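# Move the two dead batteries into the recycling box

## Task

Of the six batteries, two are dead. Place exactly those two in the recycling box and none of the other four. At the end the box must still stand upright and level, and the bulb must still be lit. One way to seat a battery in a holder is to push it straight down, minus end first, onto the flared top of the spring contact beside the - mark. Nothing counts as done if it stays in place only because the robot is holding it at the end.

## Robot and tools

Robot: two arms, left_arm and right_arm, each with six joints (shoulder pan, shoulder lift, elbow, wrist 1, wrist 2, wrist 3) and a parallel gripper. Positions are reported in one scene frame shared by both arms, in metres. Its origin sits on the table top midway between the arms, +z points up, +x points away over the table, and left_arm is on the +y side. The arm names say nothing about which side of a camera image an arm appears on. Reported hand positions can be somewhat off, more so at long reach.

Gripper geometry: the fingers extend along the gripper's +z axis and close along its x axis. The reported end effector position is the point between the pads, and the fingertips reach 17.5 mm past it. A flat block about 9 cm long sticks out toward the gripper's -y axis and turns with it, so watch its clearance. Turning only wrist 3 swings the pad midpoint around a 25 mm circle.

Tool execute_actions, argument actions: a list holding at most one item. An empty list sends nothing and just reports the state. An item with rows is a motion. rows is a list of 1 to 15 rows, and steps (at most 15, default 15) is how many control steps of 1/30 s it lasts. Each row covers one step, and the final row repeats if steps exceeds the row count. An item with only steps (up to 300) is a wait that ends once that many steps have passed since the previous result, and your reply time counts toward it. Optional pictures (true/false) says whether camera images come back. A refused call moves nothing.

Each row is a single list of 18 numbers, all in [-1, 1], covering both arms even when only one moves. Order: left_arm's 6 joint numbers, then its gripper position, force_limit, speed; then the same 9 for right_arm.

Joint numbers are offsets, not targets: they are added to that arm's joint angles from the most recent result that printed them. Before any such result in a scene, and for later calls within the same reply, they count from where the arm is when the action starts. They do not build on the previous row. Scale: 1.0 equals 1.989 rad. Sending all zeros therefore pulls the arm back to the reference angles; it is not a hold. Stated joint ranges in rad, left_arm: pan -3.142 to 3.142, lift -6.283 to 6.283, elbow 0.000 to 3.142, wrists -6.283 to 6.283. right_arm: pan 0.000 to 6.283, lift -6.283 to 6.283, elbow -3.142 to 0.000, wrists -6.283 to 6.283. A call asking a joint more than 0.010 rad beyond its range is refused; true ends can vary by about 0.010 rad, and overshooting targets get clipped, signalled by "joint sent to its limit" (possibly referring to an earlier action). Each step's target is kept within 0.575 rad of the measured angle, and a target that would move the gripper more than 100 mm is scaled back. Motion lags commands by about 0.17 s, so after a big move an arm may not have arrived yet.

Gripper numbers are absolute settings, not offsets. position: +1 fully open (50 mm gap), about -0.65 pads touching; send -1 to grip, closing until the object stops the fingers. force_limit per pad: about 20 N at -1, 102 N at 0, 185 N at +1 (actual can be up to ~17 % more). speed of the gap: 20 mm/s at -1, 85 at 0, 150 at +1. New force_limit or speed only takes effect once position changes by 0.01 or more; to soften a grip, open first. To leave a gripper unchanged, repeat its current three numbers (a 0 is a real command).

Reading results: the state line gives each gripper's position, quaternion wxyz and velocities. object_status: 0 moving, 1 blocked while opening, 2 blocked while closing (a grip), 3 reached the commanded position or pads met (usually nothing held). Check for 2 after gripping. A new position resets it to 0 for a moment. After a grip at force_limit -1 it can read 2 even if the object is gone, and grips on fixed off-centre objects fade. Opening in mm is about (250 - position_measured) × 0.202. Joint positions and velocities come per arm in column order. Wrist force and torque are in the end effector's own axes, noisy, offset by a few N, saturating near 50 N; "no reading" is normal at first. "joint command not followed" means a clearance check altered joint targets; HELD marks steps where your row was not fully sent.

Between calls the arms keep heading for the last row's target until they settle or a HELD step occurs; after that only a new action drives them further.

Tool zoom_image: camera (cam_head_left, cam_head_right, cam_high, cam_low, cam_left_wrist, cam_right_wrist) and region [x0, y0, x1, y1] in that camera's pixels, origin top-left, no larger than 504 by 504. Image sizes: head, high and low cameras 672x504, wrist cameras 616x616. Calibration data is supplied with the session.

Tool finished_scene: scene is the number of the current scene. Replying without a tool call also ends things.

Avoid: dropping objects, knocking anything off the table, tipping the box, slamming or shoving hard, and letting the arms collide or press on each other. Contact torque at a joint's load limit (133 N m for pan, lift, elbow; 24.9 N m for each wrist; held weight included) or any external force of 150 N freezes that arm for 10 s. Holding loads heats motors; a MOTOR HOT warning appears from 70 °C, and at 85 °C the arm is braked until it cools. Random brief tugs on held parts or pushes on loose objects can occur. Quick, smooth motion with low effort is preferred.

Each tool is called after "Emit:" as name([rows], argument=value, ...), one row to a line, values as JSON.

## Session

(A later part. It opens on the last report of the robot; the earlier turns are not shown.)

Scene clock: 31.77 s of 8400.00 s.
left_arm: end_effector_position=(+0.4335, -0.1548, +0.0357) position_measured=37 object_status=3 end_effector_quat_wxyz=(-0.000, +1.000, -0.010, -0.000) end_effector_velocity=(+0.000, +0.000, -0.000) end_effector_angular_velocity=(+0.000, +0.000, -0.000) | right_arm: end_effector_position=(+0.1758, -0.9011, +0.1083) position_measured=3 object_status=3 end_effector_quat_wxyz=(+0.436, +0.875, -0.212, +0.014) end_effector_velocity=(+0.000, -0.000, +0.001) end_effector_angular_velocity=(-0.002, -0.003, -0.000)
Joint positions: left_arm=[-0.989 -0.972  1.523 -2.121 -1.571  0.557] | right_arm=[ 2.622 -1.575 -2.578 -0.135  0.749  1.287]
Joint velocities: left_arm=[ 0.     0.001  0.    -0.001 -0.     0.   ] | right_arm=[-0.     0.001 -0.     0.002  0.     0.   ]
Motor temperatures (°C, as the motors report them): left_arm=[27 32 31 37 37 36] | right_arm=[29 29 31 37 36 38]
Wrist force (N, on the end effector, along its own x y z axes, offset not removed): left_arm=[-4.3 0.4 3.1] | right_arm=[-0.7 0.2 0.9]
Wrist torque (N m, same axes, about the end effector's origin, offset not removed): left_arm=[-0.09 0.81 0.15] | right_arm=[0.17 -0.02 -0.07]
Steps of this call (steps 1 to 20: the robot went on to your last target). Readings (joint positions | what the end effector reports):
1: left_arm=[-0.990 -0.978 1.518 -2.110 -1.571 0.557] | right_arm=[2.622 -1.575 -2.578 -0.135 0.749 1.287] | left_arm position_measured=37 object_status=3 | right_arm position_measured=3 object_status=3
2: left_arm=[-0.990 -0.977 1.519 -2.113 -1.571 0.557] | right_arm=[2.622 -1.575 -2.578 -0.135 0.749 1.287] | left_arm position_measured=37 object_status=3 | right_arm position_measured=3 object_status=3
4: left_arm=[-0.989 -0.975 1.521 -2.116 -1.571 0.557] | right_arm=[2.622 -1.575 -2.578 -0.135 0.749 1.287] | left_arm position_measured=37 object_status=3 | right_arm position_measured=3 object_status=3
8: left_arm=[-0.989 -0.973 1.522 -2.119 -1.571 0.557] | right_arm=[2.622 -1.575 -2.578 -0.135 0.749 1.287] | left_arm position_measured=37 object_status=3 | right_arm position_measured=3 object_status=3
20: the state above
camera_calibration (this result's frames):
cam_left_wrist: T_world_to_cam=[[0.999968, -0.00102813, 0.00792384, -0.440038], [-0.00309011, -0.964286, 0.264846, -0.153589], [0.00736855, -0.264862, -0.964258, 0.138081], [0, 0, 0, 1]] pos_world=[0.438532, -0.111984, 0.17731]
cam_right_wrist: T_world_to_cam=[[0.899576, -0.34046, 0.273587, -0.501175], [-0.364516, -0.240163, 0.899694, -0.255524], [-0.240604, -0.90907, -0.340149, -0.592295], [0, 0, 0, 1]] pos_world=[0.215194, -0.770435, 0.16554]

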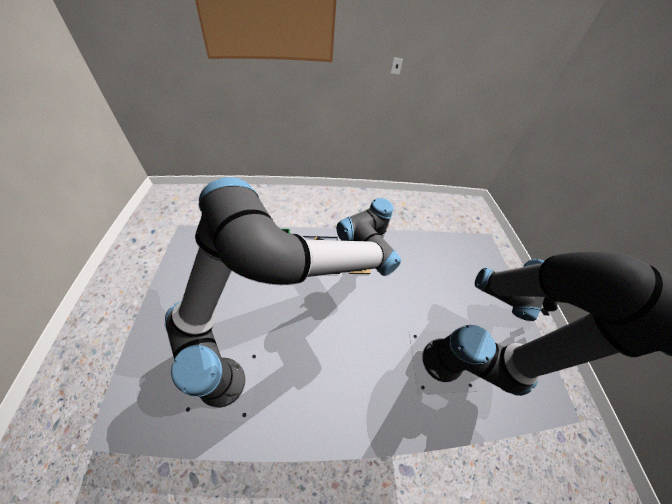

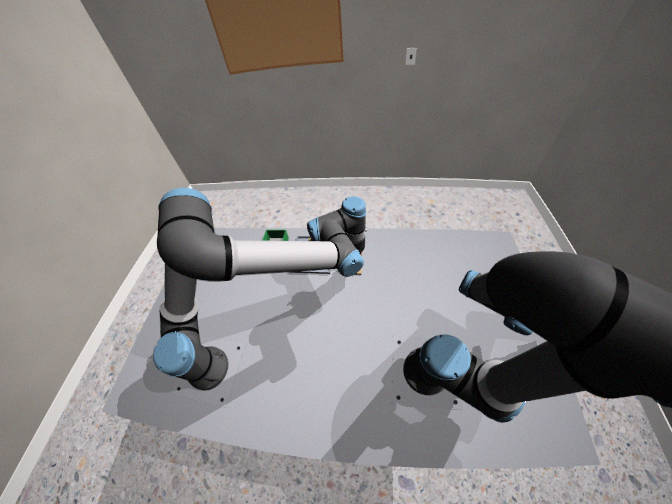

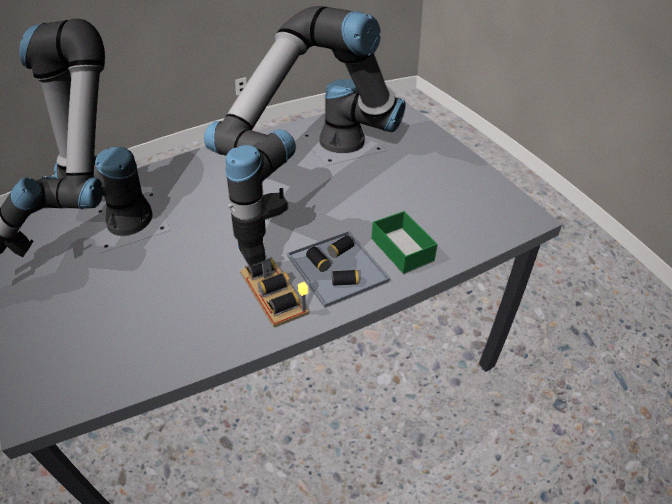

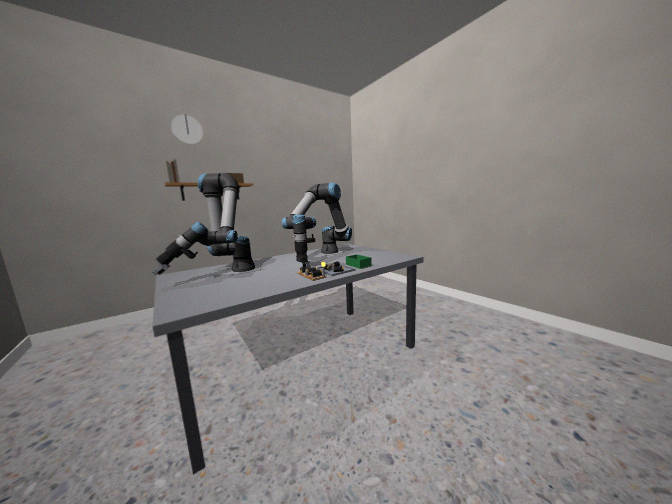

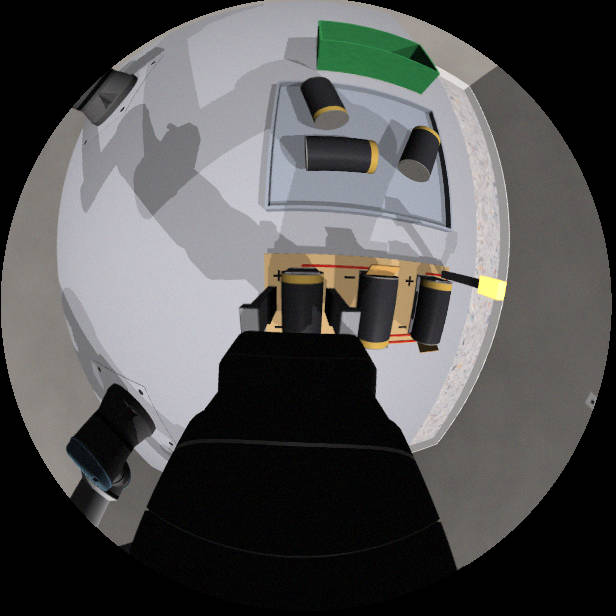

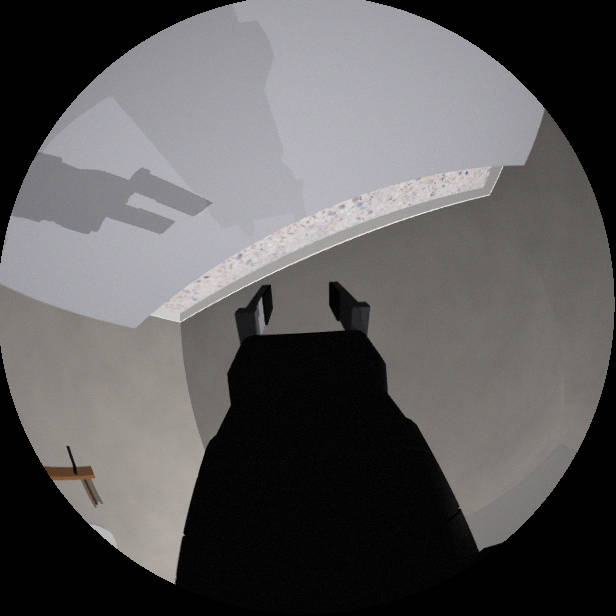

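Emit:
execute_actions([
  {"rows":[[0.0007,0.0007,-0.001,0.0004,0,0.0007,0.77,-0.3,-0.3,0,0,0,0,0,0,1,0,0]],"steps":15},
], pictures=false)

Emit:
execute_actions([
  {"rows":[[0,0,0,0,0,0,-1,-0.3,-0.3,0,0,0,0,0,0,1,0,0]],"steps":15},
], pictures=false)

Emit:
execute_actions([
  {"rows":[[0,-0.007,-0.006,0.013,0,0,-1,-0.3,-0.3,0,0,0,0,0,0,1,0,0],[0,-0.007,-0.006,0.013,0,0,-1,-0.3,-0.3,0,0,0,0,0,0,1,0,0],[0,-0.007,-0.006,0.013,0,0,-1,-0.3,-0.3,0,0,0,0,0,0,1,0,0],[0,-0.0145,-0.0117,0.0262,0,0,-1,-0.3,-0.3,0,0,0,0,0,0,1,0,0],[0,-0.0145,-0.0117,0.0262,0,0,-1,-0.3,-0.3,0,0,0,0,0,0,1,0,0],[0,-0.0145,-0.0117,0.0262,0,0,-1,-0.3,-0.3,0,0,0,0,0,0,1,0,0],[0,-0.0354,-0.0348,0.0702,0,0,-1,-0.3,-0.3,0,0,0,0,0,0,1,0,0]],"steps":15},
], pictures=false)

Emit:
execute_actions([
  {"steps":20},
], pictures=false)

Emit:
execute_actions([
  {"rows":[[-0.0408,-0.0424,0.0661,-0.0239,0,-0.0403,-1,-0.3,-0.3,0,0,0,0,0,0,1,0,0]],"steps":15},
], pictures=false)

Emit:
execute_actions([
  {"steps":20},
], pictures=false)

Emit:
execute_actions([
  {"rows":[[0,0.0114,0.0115,-0.0229,0,0,-1,-0.3,-0.3,0,0,0,0,0,0,1,0,0],[0,0.0114,0.0115,-0.0229,0,0,-1,-0.3,-0.3,0,0,0,0,0,0,1,0,0],[0,0.0114,0.0115,-0.0229,0,0,-1,-0.3,-0.3,0,0,0,0,0,0,1,0,0],[0,0.0228,0.023,-0.0458,0,0,-1,-0.3,-0.3,0,0,0,0,0,0,1,0,0],[0,0.0228,0.023,-0.0458,0,0,-1,-0.3,-0.3,0,0,0,0,0,0,1,0,0],[0,0.0228,0.023,-0.0458,0,0,-1,-0.3,-0.3,0,0,0,0,0,0,1,0,0],[0,0.034,0.031,-0.065,0,0,-1,-0.3,-0.3,0,0,0,0,0,0,1,0,0],[0,0.034,0.031,-0.065,0,0,-1,-0.3,-0.3,0,0,0,0,0,0,1,0,0],[0,0.034,0.031,-0.065,0,0,-1,-0.3,-0.3,0,0,0,0,0,0,1,0,0],[0,0.0448,0.0385,-0.0833,0,0,-1,-0.3,-0.3,0,0,0,0,0,0,1,0,0]],"steps":15},
], pictures=false)

Emit:
execute_actions([
  {"steps":20},
])

Emit:
zoom_image(camera="cam_left_wrist", region=[240,230,420,350])

Scene clock: 66.83 s of 8400.00 s.
left_arm: end_effector_position=(+0.4345, -0.1546, +0.0356) position_measured=37 object_status=3 end_effector_quat_wxyz=(-0.000, +1.000, -0.010, -0.001) end_effector_velocity=(+0.000, -0.001, +0.000) end_effector_angular_velocity=(-0.001, -0.001, -0.001) | right_arm: end_effector_position=(+0.1758, -0.9011, +0.1083) position_measured=3 object_status=3 end_effector_quat_wxyz=(+0.436, +0.875, -0.212, +0.014) end_effector_velocity=(+0.002, +0.000, +0.001) end_effector_angular_velocity=(-0.001, -0.003, +0.003)
Joint positions: left_arm=[-0.988 -0.971  1.521 -2.12  -1.571  0.558] | right_arm=[ 2.622 -1.575 -2.578 -0.135  0.749  1.287]
Joint velocities: left_arm=[-0.     0.    -0.001 -0.    -0.     0.001] | right_arm=[0.003 0.001 0.    0.002 0.    0.   ]
Motor temperatures (°C, as the motors report them): left_arm=[27 32 31 37 37 36] | right_arm=[29 29 31 37 36 38]
Wrist force (N, on the end effector, along its own x y z axes, offset not removed): left_arm=[-3.4 -0.4 -0.5] | right_arm=[-0.1 -0.5 1.8]
Wrist torque (N m, same axes, about the end effector's origin, offset not removed): left_arm=[-0.42 0.53 0.25] | right_arm=[0.05 -0.18 -0.17]
Steps of this call (steps 1 to 15: the robot went on to your last target; steps 16 to 90: nothing new was sent; then 31.57 s passed at rest; steps 91 to 105: all 15 steps of this action). Readings (joint positions | what the end effector reports):
91: left_arm=[-0.989 -0.972 1.523 -2.121 -1.571 0.557] | right_arm=[2.622 -1.575 -2.578 -0.135 0.749 1.287] | left_arm position_measured=37 object_status=3 | right_arm position_measured=3 object_status=3
92: left_arm=[-0.989 -0.972 1.523 -2.121 -1.571 0.557] | right_arm=[2.622 -1.575 -2.578 -0.135 0.749 1.287] | left_arm position_measured=37 object_status=3 | right_arm position_measured=3 object_status=3
94: left_arm=[-0.989 -0.972 1.522 -2.121 -1.571 0.557] | right_arm=[2.622 -1.575 -2.578 -0.135 0.749 1.287] | left_arm position_measured=37 object_status=3 | right_arm position_measured=3 object_status=3
98: left_arm=[-0.988 -0.971 1.521 -2.120 -1.571 0.558] | right_arm=[2.622 -1.575 -2.578 -0.135 0.749 1.287] | left_arm position_measured=37 object_status=3 | right_arm position_measured=3 object_status=3
105: the state above

Scene clock: 67.33 s of 8400.00 s.
left_arm: end_effector_position=(+0.4345, -0.1546, +0.0356) position_measured=91 object_status=2 end_effector_quat_wxyz=(-0.000, +1.000, -0.010, -0.001) end_effector_velocity=(+0.000, +0.000, -0.000) end_effector_angular_velocity=(+0.000, +0.000, +0.002) | right_arm: end_effector_position=(+0.1758, -0.9011, +0.1083) position_measured=3 object_status=3 end_effector_quat_wxyz=(+0.436, +0.875, -0.212, +0.014) end_effector_velocity=(+0.001, +0.000, -0.000) end_effector_angular_velocity=(+0.000, +0.001, +0.002)
Joint positions: left_arm=[-0.988 -0.971  1.521 -2.12  -1.571  0.558] | right_arm=[ 2.622 -1.575 -2.578 -0.135  0.749  1.287]
Joint velocities: left_arm=[ 0.001  0.     0.001 -0.     0.    -0.001] | right_arm=[ 0.002 -0.    -0.    -0.    -0.    -0.   ]
Motor temperatures (°C, as the motors report them): left_arm=[27 32 31 37 37 36] | right_arm=[29 29 31 37 36 38]
Wrist force (N, on the end effector, along its own x y z axes, offset not removed): left_arm=[1.1 3.3 1.8] | right_arm=[-0.2 0.0 3.0]
Wrist torque (N m, same axes, about the end effector's origin, offset not removed): left_arm=[0.43 0.05 -0.12] | right_arm=[0.08 -0.15 -0.15]
Steps of this call (steps 1 to 15: all 15 steps of this action). Readings (joint positions | what the end effector reports):
1: left_arm=[-0.988 -0.971 1.521 -2.120 -1.571 0.558] | right_arm=[2.622 -1.575 -2.578 -0.135 0.749 1.287] | left_arm position_measured=41 object_status=0 | right_arm position_measured=3 object_status=3
2: left_arm=[-0.988 -0.971 1.521 -2.120 -1.571 0.558] | right_arm=[2.622 -1.575 -2.578 -0.135 0.749 1.287] | left_arm position_measured=51 object_status=0 | right_arm position_measured=3 object_status=3
4: left_arm=[-0.988 -0.971 1.521 -2.120 -1.571 0.558] | right_arm=[2.622 -1.575 -2.578 -0.135 0.749 1.287] | left_arm position_measured=73 object_status=0 | right_arm position_measured=3 object_status=3
8: left_arm=[-0.988 -0.971 1.521 -2.120 -1.571 0.558] | right_arm=[2.622 -1.575 -2.578 -0.135 0.749 1.287] | left_arm position_measured=91 object_status=0 | right_arm position_measured=3 object_status=3
15: the state above

Scene clock: 67.83 s of 8400.00 s.
left_arm: end_effector_position=(+0.4347, -0.1551, +0.0939) position_measured=91 object_status=2 end_effector_quat_wxyz=(+0.000, +1.000, -0.010, -0.000) end_effector_velocity=(-0.002, +0.003, +0.053) end_effector_angular_velocity=(+0.007, +0.004, +0.001) | right_arm: end_effector_position=(+0.1758, -0.9011, +0.1083) position_measured=3 object_status=3 end_effector_quat_wxyz=(+0.436, +0.875, -0.212, +0.014) end_effector_velocity=(+0.001, +0.000, +0.000) end_effector_angular_velocity=(-0.001, -0.001, +0.001)
Joint positions: left_arm=[-0.988 -1.035  1.459 -1.995 -1.571  0.558] | right_arm=[ 2.622 -1.575 -2.578 -0.135  0.749  1.287]
Joint velocities: left_arm=[-0.    -0.056 -0.06   0.123 -0.    -0.001] | right_arm=[ 0.001  0.    -0.     0.001 -0.     0.   ]
Motor temperatures (°C, as the motors report them): left_arm=[27 32 31 37 37 36] | right_arm=[29 29 31 37 36 38]
Wrist force (N, on the end effector, along its own x y z axes, offset not removed): left_arm=[-4.4 1.1 0.7] | right_arm=[0.7 0.0 0.9]
Wrist torque (N m, same axes, about the end effector's origin, offset not removed): left_arm=[-0.07 1.04 0.22] | right_arm=[0.08 -0.32 -0.10]
Steps of this call (steps 1 to 15: all 15 steps of this action). Readings (joint positions | what the end effector reports):
1: left_arm=[-0.988 -0.971 1.521 -2.120 -1.571 0.558] | right_arm=[2.622 -1.575 -2.578 -0.135 0.749 1.287] | left_arm position_measured=91 object_status=2 | right_arm position_measured=3 object_status=3
2: left_arm=[-0.988 -0.972 1.520 -2.117 -1.571 0.558] | right_arm=[2.622 -1.575 -2.578 -0.135 0.749 1.287] | left_arm position_measured=91 object_status=2 | right_arm position_measured=3 object_status=3
4: left_arm=[-0.988 -0.977 1.515 -2.108 -1.571 0.558] | right_arm=[2.622 -1.575 -2.578 -0.135 0.749 1.287] | left_arm position_measured=91 object_status=2 | right_arm position_measured=3 object_status=3
8: left_arm=[-0.988 -0.995 1.500 -2.077 -1.571 0.558] | right_arm=[2.622 -1.575 -2.578 -0.135 0.749 1.287] | left_arm position_measured=91 object_status=2 | right_arm position_measured=3 object_status=3
15: the state above

Scene clock: 68.50 s of 8400.00 s.
left_arm: end_effector_position=(+0.4345, -0.1547, +0.1001) position_measured=91 object_status=2 end_effector_quat_wxyz=(-0.000, +1.000, -0.010, -0.001) end_effector_velocity=(+0.001, +0.001, -0.000) end_effector_angular_velocity=(+0.000, +0.000, +0.000) | right_arm: end_effector_position=(+0.1758, -0.9011, +0.1083) position_measured=3 object_status=3 end_effector_quat_wxyz=(+0.436, +0.875, -0.212, +0.014) end_effector_velocity=(+0.000, -0.000, +0.001) end_effector_angular_velocity=(-0.002, -0.003, -0.000)
Joint positions: left_arm=[-0.988 -1.041  1.452 -1.981 -1.571  0.558] | right_arm=[ 2.622 -1.575 -2.578 -0.135  0.749  1.287]
Joint velocities: left_arm=[ 0.001  0.001 -0.     0.     0.     0.001] | right_arm=[-0.    -0.     0.     0.004 -0.     0.   ]
Motor temperatures (°C, as the motors report them): left_arm=[27 32 31 37 37 36] | right_arm=[29 29 31 37 36 38]
Wrist force (N, on the end effector, along its own x y z axes, offset not removed): left_arm=[-2.5 -0.2 3.1] | right_arm=[-0.1 0.2 2.5]
Wrist torque (N m, same axes, about the end effector's origin, offset not removed): left_arm=[-0.27 0.55 0.20] | right_arm=[0.16 -0.07 -0.12]
Steps of this call (steps 1 to 20: the robot went on to your last target). Readings (joint positions | what the end effector reports):
1: left_arm=[-0.988 -1.036 1.457 -1.991 -1.571 0.558] | right_arm=[2.622 -1.575 -2.578 -0.135 0.749 1.287] | left_arm position_measured=91 object_status=2 | right_arm position_measured=3 object_status=3
2: left_arm=[-0.988 -1.037 1.456 -1.989 -1.571 0.558] | right_arm=[2.622 -1.575 -2.578 -0.135 0.749 1.287] | left_arm position_measured=91 object_status=2 | right_arm position_measured=3 object_status=3
4: left_arm=[-0.988 -1.039 1.454 -1.985 -1.571 0.558] | right_arm=[2.622 -1.575 -2.578 -0.135 0.749 1.287] | left_arm position_measured=91 object_status=2 | right_arm position_measured=3 object_status=3
8: left_arm=[-0.988 -1.041 1.452 -1.982 -1.571 0.558] | right_arm=[2.622 -1.575 -2.578 -0.135 0.749 1.287] | left_arm position_measured=91 object_status=2 | right_arm position_measured=3 object_status=3
20: the state above

Scene clock: 69.00 s of 8400.00 s.
left_arm: end_effector_position=(+0.3759, -0.1552, +0.1003) position_measured=91 object_status=2 end_effector_quat_wxyz=(+0.000, +1.000, -0.010, -0.000) end_effector_velocity=(-0.014, +0.002, -0.001) end_effector_angular_velocity=(+0.003, +0.001, +0.000) | right_arm: end_effector_position=(+0.1758, -0.9011, +0.1083) position_measured=3 object_status=3 end_effector_quat_wxyz=(+0.436, +0.875, -0.212, +0.014) end_effector_velocity=(-0.001, -0.000, +0.001) end_effector_angular_velocity=(-0.001, -0.001, -0.002)
Joint positions: left_arm=[-1.067 -1.123  1.58  -2.027 -1.572  0.48 ] | right_arm=[ 2.622 -1.575 -2.578 -0.135  0.749  1.287]
Joint velocities: left_arm=[-0.018 -0.019  0.032 -0.01  -0.    -0.018] | right_arm=[-0.002  0.001  0.    -0.    -0.     0.   ]
Motor temperatures (°C, as the motors report them): left_arm=[27 32 31 37 37 36] | right_arm=[29 29 31 37 36 38]
Wrist force (N, on the end effector, along its own x y z axes, offset not removed): left_arm=[-0.8 0.1 2.7] | right_arm=[-0.6 0.7 1.9]
Wrist torque (N m, same axes, about the end effector's origin, offset not removed): left_arm=[-0.18 0.36 0.02] | right_arm=[0.24 -0.05 -0.10]
Steps of this call (steps 1 to 15: all 15 steps of this action). Readings (joint positions | what the end effector reports):
1: left_arm=[-0.988 -1.041 1.452 -1.981 -1.571 0.558] | right_arm=[2.622 -1.575 -2.578 -0.135 0.749 1.287] | left_arm position_measured=91 object_status=2 | right_arm position_measured=3 object_status=3
2: left_arm=[-0.993 -1.046 1.457 -1.984 -1.571 0.553] | right_arm=[2.622 -1.575 -2.578 -0.135 0.749 1.287] | left_arm position_measured=91 object_status=2 | right_arm position_measured=3 object_status=3
4: left_arm=[-1.021 -1.076 1.499 -2.001 -1.571 0.525] | right_arm=[2.622 -1.575 -2.578 -0.135 0.749 1.287] | left_arm position_measured=91 object_status=2 | right_arm position_measured=3 object_status=3
8: left_arm=[-1.054 -1.110 1.556 -2.019 -1.572 0.493] | right_arm=[2.622 -1.575 -2.578 -0.135 0.749 1.287] | left_arm position_measured=91 object_status=2 | right_arm position_measured=3 object_status=3
15: the state above

Scene clock: 69.67 s of 8400.00 s.
left_arm: end_effector_position=(+0.3743, -0.1550, +0.1001) position_measured=91 object_status=2 end_effector_quat_wxyz=(-0.000, +1.000, -0.010, -0.000) end_effector_velocity=(-0.000, +0.000, -0.000) end_effector_angular_velocity=(+0.000, +0.000, +0.001) | right_arm: end_effector_position=(+0.1758, -0.9011, +0.1083) position_measured=3 object_status=3 end_effector_quat_wxyz=(+0.436, +0.875, -0.212, +0.014) end_effector_velocity=(-0.000, -0.000, +0.000) end_effector_angular_velocity=(-0.001, -0.001, -0.001)
Joint positions: left_arm=[-1.069 -1.126  1.583 -2.028 -1.572  0.478] | right_arm=[ 2.622 -1.575 -2.578 -0.135  0.749  1.287]
Joint velocities: left_arm=[-0.     0.    -0.     0.     0.    -0.001] | right_arm=[-0.001 -0.001  0.     0.002 -0.    -0.   ]
Motor temperatures (°C, as the motors report them): left_arm=[27 32 31 37 37 36] | right_arm=[29 29 31 37 36 38]
Wrist force (N, on the end effector, along its own x y z axes, offset not removed): left_arm=[-1.7 1.7 2.9] | right_arm=[0.1 0.4 2.2]
Wrist torque (N m, same axes, about the end effector's origin, offset not removed): left_arm=[-0.15 0.47 0.20] | right_arm=[0.18 -0.20 -0.15]
Steps of this call (steps 1 to 15: the robot went on to your last target; steps 16 to 20: nothing new was sent). Readings (joint positions | what the end effector reports):
1: left_arm=[-1.068 -1.124 1.580 -2.027 -1.572 0.479] | right_arm=[2.622 -1.575 -2.578 -0.135 0.749 1.287] | left_arm position_measured=91 object_status=2 | right_arm position_measured=3 object_status=3
2: left_arm=[-1.068 -1.124 1.581 -2.027 -1.572 0.479] | right_arm=[2.622 -1.575 -2.578 -0.135 0.749 1.287] | left_arm position_measured=91 object_status=2 | right_arm position_measured=3 object_status=3
4: left_arm=[-1.068 -1.125 1.582 -2.028 -1.572 0.478] | right_arm=[2.622 -1.575 -2.578 -0.135 0.749 1.287] | left_arm position_measured=91 object_status=2 | right_arm position_measured=3 object_status=3
8: left_arm=[-1.069 -1.125 1.583 -2.028 -1.572 0.478] | right_arm=[2.622 -1.575 -2.578 -0.135 0.749 1.287] | left_arm position_measured=91 object_status=2 | right_arm position_measured=3 object_status=3
20: the state above
All arms were judged still, so your last target was given up. Only a new action makes them travel on or press farther. Fingers that are still opening or closing keep moving.

Scene clock: 70.17 s of 8400.00 s.
left_arm: end_effector_position=(+0.3743, -0.1551, +0.0352) position_measured=91 object_status=2 end_effector_quat_wxyz=(-0.000, +1.000, -0.010, -0.001) end_effector_velocity=(-0.000, +0.000, -0.073) end_effector_angular_velocity=(-0.004, -0.002, +0.001) | right_arm: end_effector_position=(+0.1758, -0.9011, +0.1083) position_measured=3 object_status=3 end_effector_quat_wxyz=(+0.436, +0.875, -0.212, +0.014) end_effector_velocity=(-0.001, -0.000, -0.000) end_effector_angular_velocity=(+0.000, +0.000, -0.002)
Joint positions: left_arm=[-1.069 -1.048  1.651 -2.174 -1.571  0.478] | right_arm=[ 2.622 -1.575 -2.578 -0.135  0.749  1.287]
Joint velocities: left_arm=[-0.     0.094  0.07  -0.169  0.    -0.001] | right_arm=[-0.002 -0.    -0.    -0.    -0.    -0.   ]
Motor temperatures (°C, as the motors report them): left_arm=[27 32 31 37 37 36] | right_arm=[29 29 31 37 36 38]
Wrist force (N, on the end effector, along its own x y z axes, offset not removed): left_arm=[-5.7 -0.2 2.4] | right_arm=[0.1 -0.6 2.5]
Wrist torque (N m, same axes, about the end effector's origin, offset not removed): left_arm=[-0.04 1.24 0.30] | right_arm=[0.02 -0.09 -0.02]
Steps of this call (steps 1 to 15: all 15 steps of this action). Readings (joint positions | what the end effector reports):
1: left_arm=[-1.069 -1.125 1.583 -2.028 -1.572 0.478] | right_arm=[2.622 -1.575 -2.578 -0.135 0.749 1.287] | left_arm position_measured=91 object_status=2 | right_arm position_measured=3 object_status=3
2: left_arm=[-1.069 -1.123 1.586 -2.033 -1.571 0.478] | right_arm=[2.622 -1.575 -2.578 -0.135 0.749 1.287] | left_arm position_measured=91 object_status=2 | right_arm position_measured=3 object_status=3
4: left_arm=[-1.069 -1.115 1.594 -2.049 -1.571 0.478] | right_arm=[2.622 -1.575 -2.578 -0.135 0.749 1.287] | left_arm position_measured=91 object_status=2 | right_arm position_measured=3 object_status=3
8: left_arm=[-1.069 -1.091 1.618 -2.096 -1.571 0.478] | right_arm=[2.622 -1.575 -2.578 -0.135 0.749 1.287] | left_arm position_measured=91 object_status=2 | right_arm position_measured=3 object_status=3
15: the state above

Scene clock: 70.83 s of 8400.00 s.
left_arm: end_effector_position=(+0.3743, -0.1550, +0.0267) position_measured=91 object_status=2 end_effector_quat_wxyz=(-0.000, +1.000, -0.010, -0.000) end_effector_velocity=(-0.000, -0.000, -0.000) end_effector_angular_velocity=(-0.000, -0.000, -0.000) | right_arm: end_effector_position=(+0.1758, -0.9011, +0.1083) position_measured=3 object_status=3 end_effector_quat_wxyz=(+0.436, +0.875, -0.212, +0.014) end_effector_velocity=(+0.000, -0.000, +0.000) end_effector_angular_velocity=(-0.000, -0.001, -0.000)
Joint positions: left_arm=[-1.069 -1.036  1.66  -2.194 -1.571  0.478] | right_arm=[ 2.622 -1.575 -2.578 -0.135  0.749  1.287]
Joint velocities: left_arm=[-0.     0.     0.    -0.001 -0.    -0.   ] | right_arm=[-0.     0.001 -0.     0.     0.     0.   ]
Motor temperatures (°C, as the motors report them): left_arm=[27 32 31 37 37 36] | right_arm=[29 29 31 37 36 38]
Wrist force (N, on the end effector, along its own x y z axes, offset not removed): left_arm=[0.0 0.6 0.5] | right_arm=[-0.4 0.5 2.3]
Wrist torque (N m, same axes, about the end effector's origin, offset not removed): left_arm=[-0.34 0.25 0.12] | right_arm=[0.21 -0.15 -0.10]
Steps of this call (steps 1 to 20: the robot went on to your last target). Readings (joint positions | what the end effector reports):
1: left_arm=[-1.069 -1.045 1.654 -2.179 -1.571 0.478] | right_arm=[2.622 -1.575 -2.578 -0.135 0.749 1.287] | left_arm position_measured=91 object_status=2 | right_arm position_measured=3 object_status=3
2: left_arm=[-1.069 -1.043 1.655 -2.182 -1.571 0.478] | right_arm=[2.622 -1.575 -2.578 -0.135 0.749 1.287] | left_arm position_measured=91 object_status=2 | right_arm position_measured=3 object_status=3
4: left_arm=[-1.069 -1.040 1.657 -2.187 -1.571 0.478] | right_arm=[2.622 -1.575 -2.578 -0.135 0.749 1.287] | left_arm position_measured=91 object_status=2 | right_arm position_measured=3 object_status=3
8: left_arm=[-1.069 -1.038 1.659 -2.192 -1.571 0.478] | right_arm=[2.622 -1.575 -2.578 -0.135 0.749 1.287] | left_arm position_measured=91 object_status=2 | right_arm position_measured=3 object_status=3
20: the state above
camera_calibration (this result's frames):
cam_left_wrist: T_world_to_cam=[[0.999966, -0.00203021, 0.00803497, -0.380918], [-0.00408669, -0.964252, 0.264956, -0.151172], [0.00720982, -0.26498, -0.964227, 0.129814], [0, 0, 0, 1]] pos_world=[0.379351, -0.112143, 0.168285]
cam_right_wrist: T_world_to_cam=[[0.899576, -0.34046, 0.273587, -0.501175], [-0.364517, -0.240163, 0.899694, -0.255524], [-0.240604, -0.90907, -0.340149, -0.592295], [0, 0, 0, 1]] pos_world=[0.215194, -0.770435, 0.16554]

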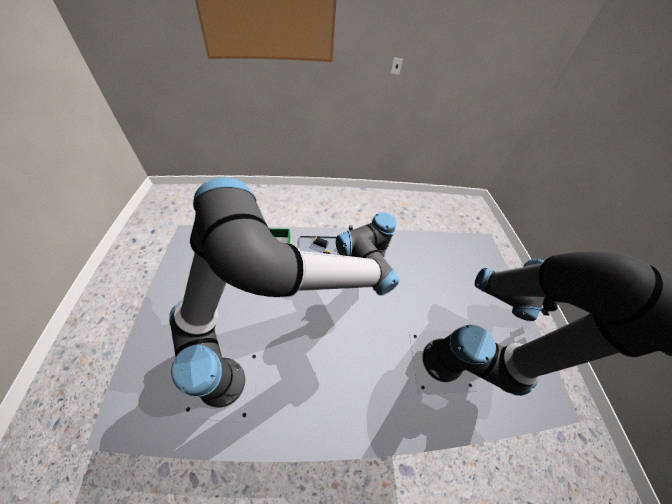

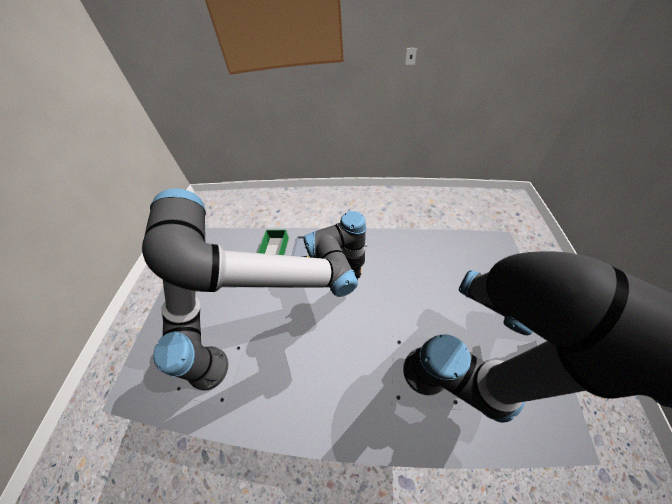

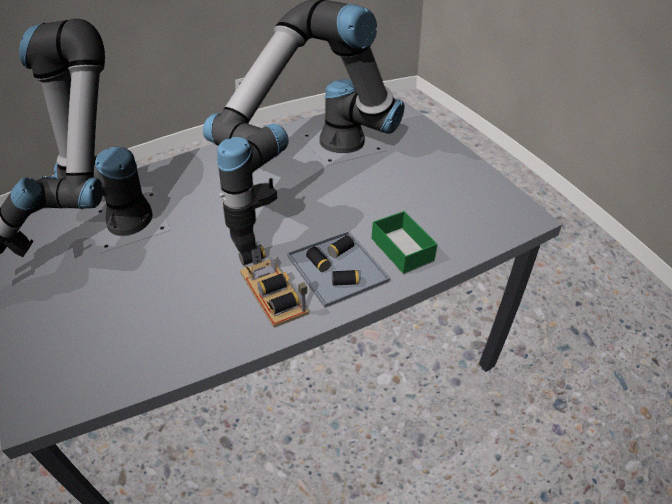

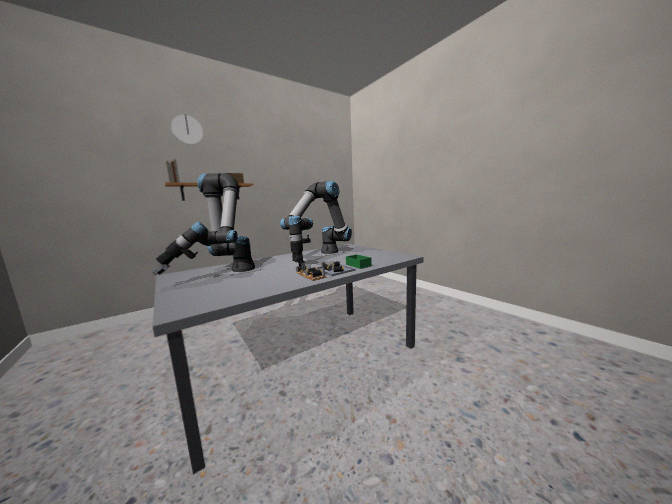

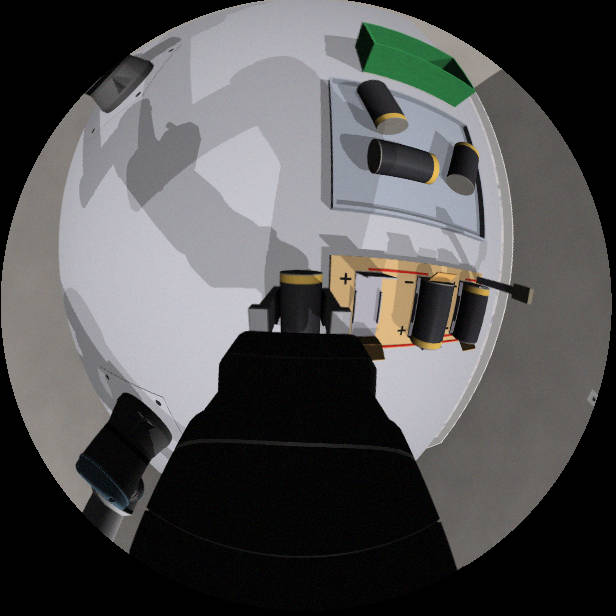

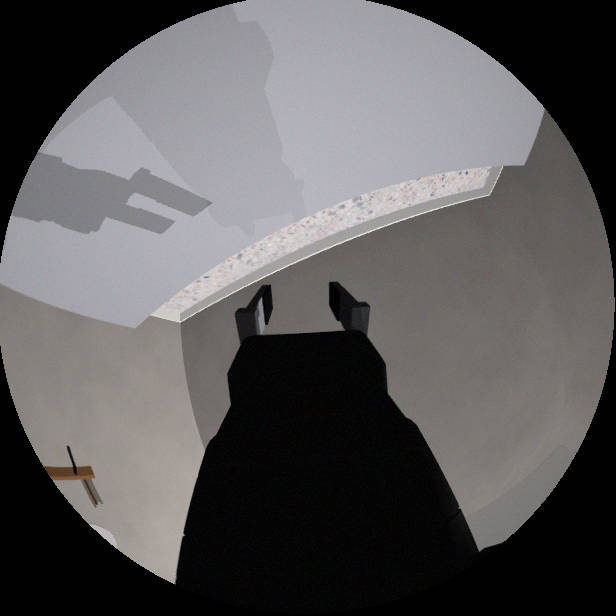

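Region (240, 230, 420, 350) of cam_left_wrist's 616x616 image, scaled by 2.800, with more detail than that image has.

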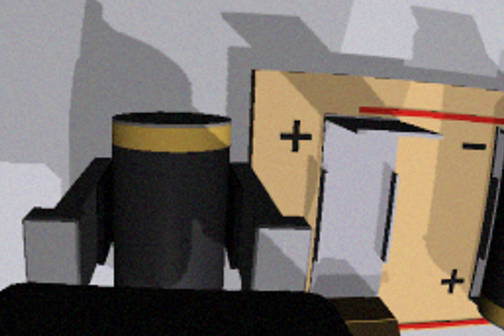

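Emit:
execute_actions([
  {"rows":[[-0.0181,-0.0148,0.0247,-0.01,0,-0.0181,-1,-0.3,-0.3,0,0,0,0,0,0,1,0,0]],"steps":15},
], pictures=false)

Emit:
execute_actions([
  {"steps":12},
], pictures=false)

Emit:
execute_actions([
  {"rows":[[0,0.001,0.0007,-0.0017,0,0,-1,-0.3,-0.3,0,0,0,0,0,0,1,0,0]],"steps":15},
], pictures=false)

Emit:
execute_actions([
  {"rows":[[0,0.001,0.0007,-0.0017,0,0,-1,-0.3,-0.3,0,0,0,0,0,0,1,0,0]],"steps":15},
], pictures=false)

Scene clock: 77.67 s of 8400.00 s.
left_arm: end_effector_position=(+0.3500, -0.1550, +0.0267) position_measured=91 object_status=2 end_effector_quat_wxyz=(+0.000, +1.000, -0.010, -0.000) end_effector_velocity=(-0.005, +0.000, +0.000) end_effector_angular_velocity=(-0.001, -0.000, +0.000) | right_arm: end_effector_position=(+0.1758, -0.9011, +0.1083) position_measured=3 object_status=3 end_effector_quat_wxyz=(+0.436, +0.875, -0.212, +0.014) end_effector_velocity=(-0.001, +0.000, -0.001) end_effector_angular_velocity=(+0.001, +0.002, -0.001)
Joint positions: left_arm=[-1.104 -1.065  1.708 -2.213 -1.572  0.443] | right_arm=[ 2.622 -1.575 -2.578 -0.135  0.749  1.287]
Joint velocities: left_arm=[-0.007 -0.007  0.01  -0.004 -0.    -0.008] | right_arm=[-0.001 -0.001 -0.    -0.001 -0.    -0.   ]
Motor temperatures (°C, as the motors report them): left_arm=[27 32 31 37 37 36] | right_arm=[29 29 31 37 36 38]
Wrist force (N, on the end effector, along its own x y z axes, offset not removed): left_arm=[-5.8 -1.2 1.8] | right_arm=[0.1 0.6 0.9]
Wrist torque (N m, same axes, about the end effector's origin, offset not removed): left_arm=[-0.48 1.19 0.22] | right_arm=[0.18 -0.25 -0.13]
Steps of this call (steps 1 to 15: the robot went on to your last target; steps 16 to 90: nothing new was sent; then 3.33 s passed at rest; steps 91 to 105: all 15 steps of this action). Readings (joint positions | what the end effector reports):
91: left_arm=[-1.069 -1.037 1.660 -2.194 -1.572 0.478] | right_arm=[2.622 -1.575 -2.578 -0.135 0.749 1.287] | left_arm position_measured=91 object_status=2 | right_arm position_measured=3 object_status=3
92: left_arm=[-1.073 -1.040 1.664 -2.196 -1.572 0.474] | right_arm=[2.622 -1.575 -2.578 -0.135 0.749 1.287] | left_arm position_measured=91 object_status=2 | right_arm position_measured=3 object_status=3
94: left_arm=[-1.085 -1.050 1.681 -2.203 -1.572 0.461] | right_arm=[2.622 -1.575 -2.578 -0.135 0.749 1.287] | left_arm position_measured=91 object_status=2 | right_arm position_measured=3 object_status=3
98: left_arm=[-1.099 -1.061 1.700 -2.210 -1.572 0.448] | right_arm=[2.622 -1.575 -2.578 -0.135 0.749 1.287] | left_arm position_measured=91 object_status=2 | right_arm position_measured=3 object_status=3
105: the state above

Scene clock: 78.07 s of 8400.00 s.
left_arm: end_effector_position=(+0.3494, -0.1550, +0.0267) position_measured=91 object_status=2 end_effector_quat_wxyz=(+0.000, +1.000, -0.010, -0.000) end_effector_velocity=(-0.000, -0.000, +0.000) end_effector_angular_velocity=(-0.001, -0.000, +0.001) | right_arm: end_effector_position=(+0.1758, -0.9011, +0.1083) position_measured=3 object_status=3 end_effector_quat_wxyz=(+0.436, +0.875, -0.212, +0.014) end_effector_velocity=(-0.000, +0.000, -0.001) end_effector_angular_velocity=(+0.001, +0.002, -0.001)
Joint positions: left_arm=[-1.105 -1.066  1.709 -2.214 -1.572  0.442] | right_arm=[ 2.622 -1.575 -2.578 -0.135  0.749  1.287]
Joint velocities: left_arm=[-0.    -0.001 -0.     0.     0.    -0.001] | right_arm=[-0.001 -0.001  0.    -0.001  0.    -0.   ]
Motor temperatures (°C, as the motors report them): left_arm=[27 32 31 37 37 36] | right_arm=[29 29 31 37 36 38]
Wrist force (N, on the end effector, along its own x y z axes, offset not removed): left_arm=[-1.4 2.6 2.8] | right_arm=[-0.5 0.3 2.3]
Wrist torque (N m, same axes, about the end effector's origin, offset not removed): left_arm=[0.21 0.53 0.27] | right_arm=[0.15 -0.08 -0.14]
Steps of this call (steps 1 to 12: the robot went on to your last target). Readings (joint positions | what the end effector reports):
1: left_arm=[-1.105 -1.065 1.708 -2.213 -1.572 0.442] | right_arm=[2.622 -1.575 -2.578 -0.135 0.749 1.287] | left_arm position_measured=91 object_status=2 | right_arm position_measured=3 object_status=3
2: left_arm=[-1.105 -1.066 1.708 -2.213 -1.572 0.442] | right_arm=[2.622 -1.575 -2.578 -0.135 0.749 1.287] | left_arm position_measured=91 object_status=2 | right_arm position_measured=3 object_status=3
4: left_arm=[-1.105 -1.066 1.708 -2.213 -1.572 0.442] | right_arm=[2.622 -1.575 -2.578 -0.135 0.749 1.287] | left_arm position_measured=91 object_status=2 | right_arm position_measured=3 object_status=3
8: left_arm=[-1.105 -1.066 1.709 -2.214 -1.572 0.442] | right_arm=[2.622 -1.575 -2.578 -0.135 0.749 1.287] | left_arm position_measured=91 object_status=2 | right_arm position_measured=3 object_status=3
12: the state above

Scene clock: 78.57 s of 8400.00 s.
left_arm: end_effector_position=(+0.3494, -0.1549, +0.0253) position_measured=91 object_status=2 end_effector_quat_wxyz=(+0.000, +1.000, -0.010, -0.000) end_effector_velocity=(+0.000, +0.000, -0.001) end_effector_angular_velocity=(+0.000, +0.000, -0.000) | right_arm: end_effector_position=(+0.1758, -0.9011, +0.1083) position_measured=3 object_status=3 end_effector_quat_wxyz=(+0.436, +0.875, -0.212, +0.014) end_effector_velocity=(-0.001, -0.000, -0.000) end_effector_angular_velocity=(+0.000, -0.000, -0.002)
Joint positions: left_arm=[-1.105 -1.064  1.71  -2.217 -1.572  0.442] | right_arm=[ 2.622 -1.575 -2.578 -0.135  0.749  1.287]
Joint velocities: left_arm=[ 0.001  0.001 -0.    -0.    -0.     0.001] | right_arm=[-0.002 -0.    -0.     0.     0.    -0.   ]
Motor temperatures (°C, as the motors report them): left_arm=[27 32 31 37 37 36] | right_arm=[29 29 31 37 36 38]
Wrist force (N, on the end effector, along its own x y z axes, offset not removed): left_arm=[-2.3 1.0 3.5] | right_arm=[-0.9 0.8 2.2]
Wrist torque (N m, same axes, about the end effector's origin, offset not removed): left_arm=[0.22 0.44 0.16] | right_arm=[0.27 -0.01 -0.16]
Steps of this call (steps 1 to 15: all 15 steps of this action). Readings (joint positions | what the end effector reports):
1: left_arm=[-1.105 -1.066 1.709 -2.214 -1.572 0.442] | right_arm=[2.622 -1.575 -2.578 -0.135 0.749 1.287] | left_arm position_measured=91 object_status=2 | right_arm position_measured=3 object_status=3
2: left_arm=[-1.105 -1.066 1.709 -2.214 -1.572 0.442] | right_arm=[2.622 -1.575 -2.578 -0.135 0.749 1.287] | left_arm position_measured=91 object_status=2 | right_arm position_measured=3 object_status=3
4: left_arm=[-1.105 -1.065 1.710 -2.215 -1.572 0.442] | right_arm=[2.622 -1.575 -2.578 -0.135 0.749 1.287] | left_arm position_measured=91 object_status=2 | right_arm position_measured=3 object_status=3
8: left_arm=[-1.105 -1.064 1.710 -2.216 -1.572 0.442] | right_arm=[2.622 -1.575 -2.578 -0.135 0.749 1.287] | left_arm position_measured=91 object_status=2 | right_arm position_measured=3 object_status=3
15: the state above

Scene clock: 79.07 s of 8400.00 s.
left_arm: end_effector_position=(+0.3493, -0.1549, +0.0238) position_measured=91 object_status=2 end_effector_quat_wxyz=(+0.000, +1.000, -0.010, -0.000) end_effector_velocity=(+0.000, +0.000, -0.000) end_effector_angular_velocity=(+0.001, +0.000, +0.000) | right_arm: end_effector_position=(+0.1758, -0.9011, +0.1083) position_measured=3 object_status=3 end_effector_quat_wxyz=(+0.436, +0.875, -0.212, +0.014) end_effector_velocity=(-0.000, -0.000, +0.000) end_effector_angular_velocity=(-0.000, -0.001, -0.001)
Joint positions: left_arm=[-1.105 -1.062  1.712 -2.22  -1.572  0.442] | right_arm=[ 2.622 -1.575 -2.578 -0.135  0.749  1.287]
Joint velocities: left_arm=[ 0.001  0.     0.    -0.    -0.     0.   ] | right_arm=[-0.001  0.    -0.     0.001  0.001  0.   ]
Motor temperatures (°C, as the motors report them): left_arm=[27 32 31 37 37 36] | right_arm=[29 29 31 37 36 38]
Wrist force (N, on the end effector, along its own x y z axes, offset not removed): left_arm=[-4.0 0.9 -1.7] | right_arm=[-1.3 0.1 1.6]
Wrist torque (N m, same axes, about the end effector's origin, offset not removed): left_arm=[-0.12 0.89 0.19] | right_arm=[0.08 0.07 -0.10]
Steps of this call (steps 1 to 15: all 15 steps of this action). Readings (joint positions | what the end effector reports):
1: left_arm=[-1.105 -1.064 1.710 -2.217 -1.572 0.442] | right_arm=[2.622 -1.575 -2.578 -0.135 0.749 1.287] | left_arm position_measured=91 object_status=2 | right_arm position_measured=3 object_status=3
2: left_arm=[-1.105 -1.064 1.710 -2.217 -1.572 0.442] | right_arm=[2.622 -1.575 -2.578 -0.135 0.749 1.287] | left_arm position_measured=91 object_status=2 | right_arm position_measured=3 object_status=3
4: left_arm=[-1.105 -1.063 1.711 -2.218 -1.572 0.442] | right_arm=[2.622 -1.575 -2.578 -0.135 0.749 1.287] | left_arm position_measured=91 object_status=2 | right_arm position_measured=3 object_status=3
8: left_arm=[-1.105 -1.062 1.711 -2.220 -1.572 0.442] | right_arm=[2.622 -1.575 -2.578 -0.135 0.749 1.287] | left_arm position_measured=91 object_status=2 | right_arm position_measured=3 object_status=3
15: the state above

Emit:
execute_actions([
  {"rows":[[0,0.0004,0.0003,-0.0007,0,0,-1,-0.3,-0.3,0,0,0,0,0,0,1,0,0]],"steps":15},
], pictures=false)

Emit:
execute_actions([
  {"steps":3},
], pictures=false)

Scene clock: 82.40 s of 8400.00 s.
left_arm: end_effector_position=(+0.3493, -0.1549, +0.0233) position_measured=91 object_status=2 end_effector_quat_wxyz=(+0.000, +1.000, -0.010, -0.000) end_effector_velocity=(-0.000, +0.000, -0.000) end_effector_angular_velocity=(+0.000, +0.000, +0.001) | right_arm: end_effector_position=(+0.1758, -0.9011, +0.1083) position_measured=3 object_status=3 end_effector_quat_wxyz=(+0.436, +0.875, -0.212, +0.014) end_effector_velocity=(+0.000, -0.000, +0.000) end_effector_angular_velocity=(-0.001, -0.001, -0.001)
Joint positions: left_arm=[-1.105 -1.061  1.712 -2.222 -1.572  0.442] | right_arm=[ 2.622 -1.575 -2.578 -0.135  0.749  1.287]
Joint velocities: left_arm=[-0.     0.     0.    -0.    -0.    -0.001] | right_arm=[-0.001 -0.001  0.     0.003  0.     0.   ]
Motor temperatures (°C, as the motors report them): left_arm=[27 32 31 37 37 36] | right_arm=[29 29 31 37 36 38]
Wrist force (N, on the end effector, along its own x y z axes, offset not removed): left_arm=[-5.6 -6.3 -23.6] | right_arm=[-1.7 0.2 2.2]
Wrist torque (N m, same axes, about the end effector's origin, offset not removed): left_arm=[-0.11 0.32 0.17] | right_arm=[0.15 0.08 -0.05]
Steps of this call (steps 1 to 15: the robot went on to your last target; steps 16 to 85: nothing new was sent; steps 86 to 100: all 15 steps of this action). Readings (joint positions | what the end effector reports):
86: left_arm=[-1.105 -1.062 1.712 -2.220 -1.572 0.442] | right_arm=[2.622 -1.575 -2.578 -0.135 0.749 1.287] | left_arm position_measured=91 object_status=2 | right_arm position_measured=3 object_status=3
87: left_arm=[-1.105 -1.062 1.712 -2.220 -1.572 0.442] | right_arm=[2.622 -1.575 -2.578 -0.135 0.749 1.287] | left_arm position_measured=91 object_status=2 | right_arm position_measured=3 object_status=3
89: left_arm=[-1.105 -1.062 1.712 -2.221 -1.572 0.442] | right_arm=[2.622 -1.575 -2.578 -0.135 0.749 1.287] | left_arm position_measured=91 object_status=2 | right_arm position_measured=3 object_status=3
93: left_arm=[-1.105 -1.061 1.712 -2.221 -1.572 0.442] | right_arm=[2.622 -1.575 -2.578 -0.135 0.749 1.287] | left_arm position_measured=91 object_status=2 | right_arm position_measured=3 object_status=3
100: the state above

Scene clock: 82.50 s of 8400.00 s.
left_arm: end_effector_position=(+0.3493, -0.1549, +0.0233) position_measured=91 object_status=2 end_effector_quat_wxyz=(+0.000, +1.000, -0.010, -0.000) end_effector_velocity=(-0.000, +0.000, -0.000) end_effector_angular_velocity=(+0.000, +0.000, +0.001) | right_arm: end_effector_position=(+0.1758, -0.9011, +0.1083) position_measured=3 object_status=3 end_effector_quat_wxyz=(+0.436, +0.875, -0.212, +0.014) end_effector_velocity=(-0.001, -0.000, +0.000) end_effector_angular_velocity=(-0.000, -0.000, -0.001)
Joint positions: left_arm=[-1.105 -1.061  1.712 -2.222 -1.572  0.442] | right_arm=[ 2.622 -1.575 -2.578 -0.135  0.749  1.287]
Joint velocities: left_arm=[ 0.     0.     0.    -0.     0.    -0.001] | right_arm=[-0.001  0.     0.    -0.    -0.    -0.   ]
Motor temperatures (°C, as the motors report them): left_arm=[27 32 31 37 37 36] | right_arm=[29 29 31 37 36 38]
Wrist force (N, on the end effector, along its own x y z axes, offset not removed): left_arm=[-7.0 -6.2 -27.2] | right_arm=[0.1 -0.9 3.1]
Wrist torque (N m, same axes, about the end effector's origin, offset not removed): left_arm=[-0.12 0.68 0.19] | right_arm=[-0.03 -0.18 -0.21]
Steps of this call (steps 1 to 3: the robot went on to your last target). Readings (joint positions | what the end effector reports):
1: left_arm=[-1.105 -1.061 1.712 -2.222 -1.572 0.442] | right_arm=[2.622 -1.575 -2.578 -0.135 0.749 1.287] | left_arm position_measured=91 object_status=2 | right_arm position_measured=3 object_status=3
2: left_arm=[-1.105 -1.061 1.712 -2.222 -1.572 0.442] | right_arm=[2.622 -1.575 -2.578 -0.135 0.749 1.287] | left_arm position_measured=91 object_status=2 | right_arm position_measured=3 object_status=3
3: the state above


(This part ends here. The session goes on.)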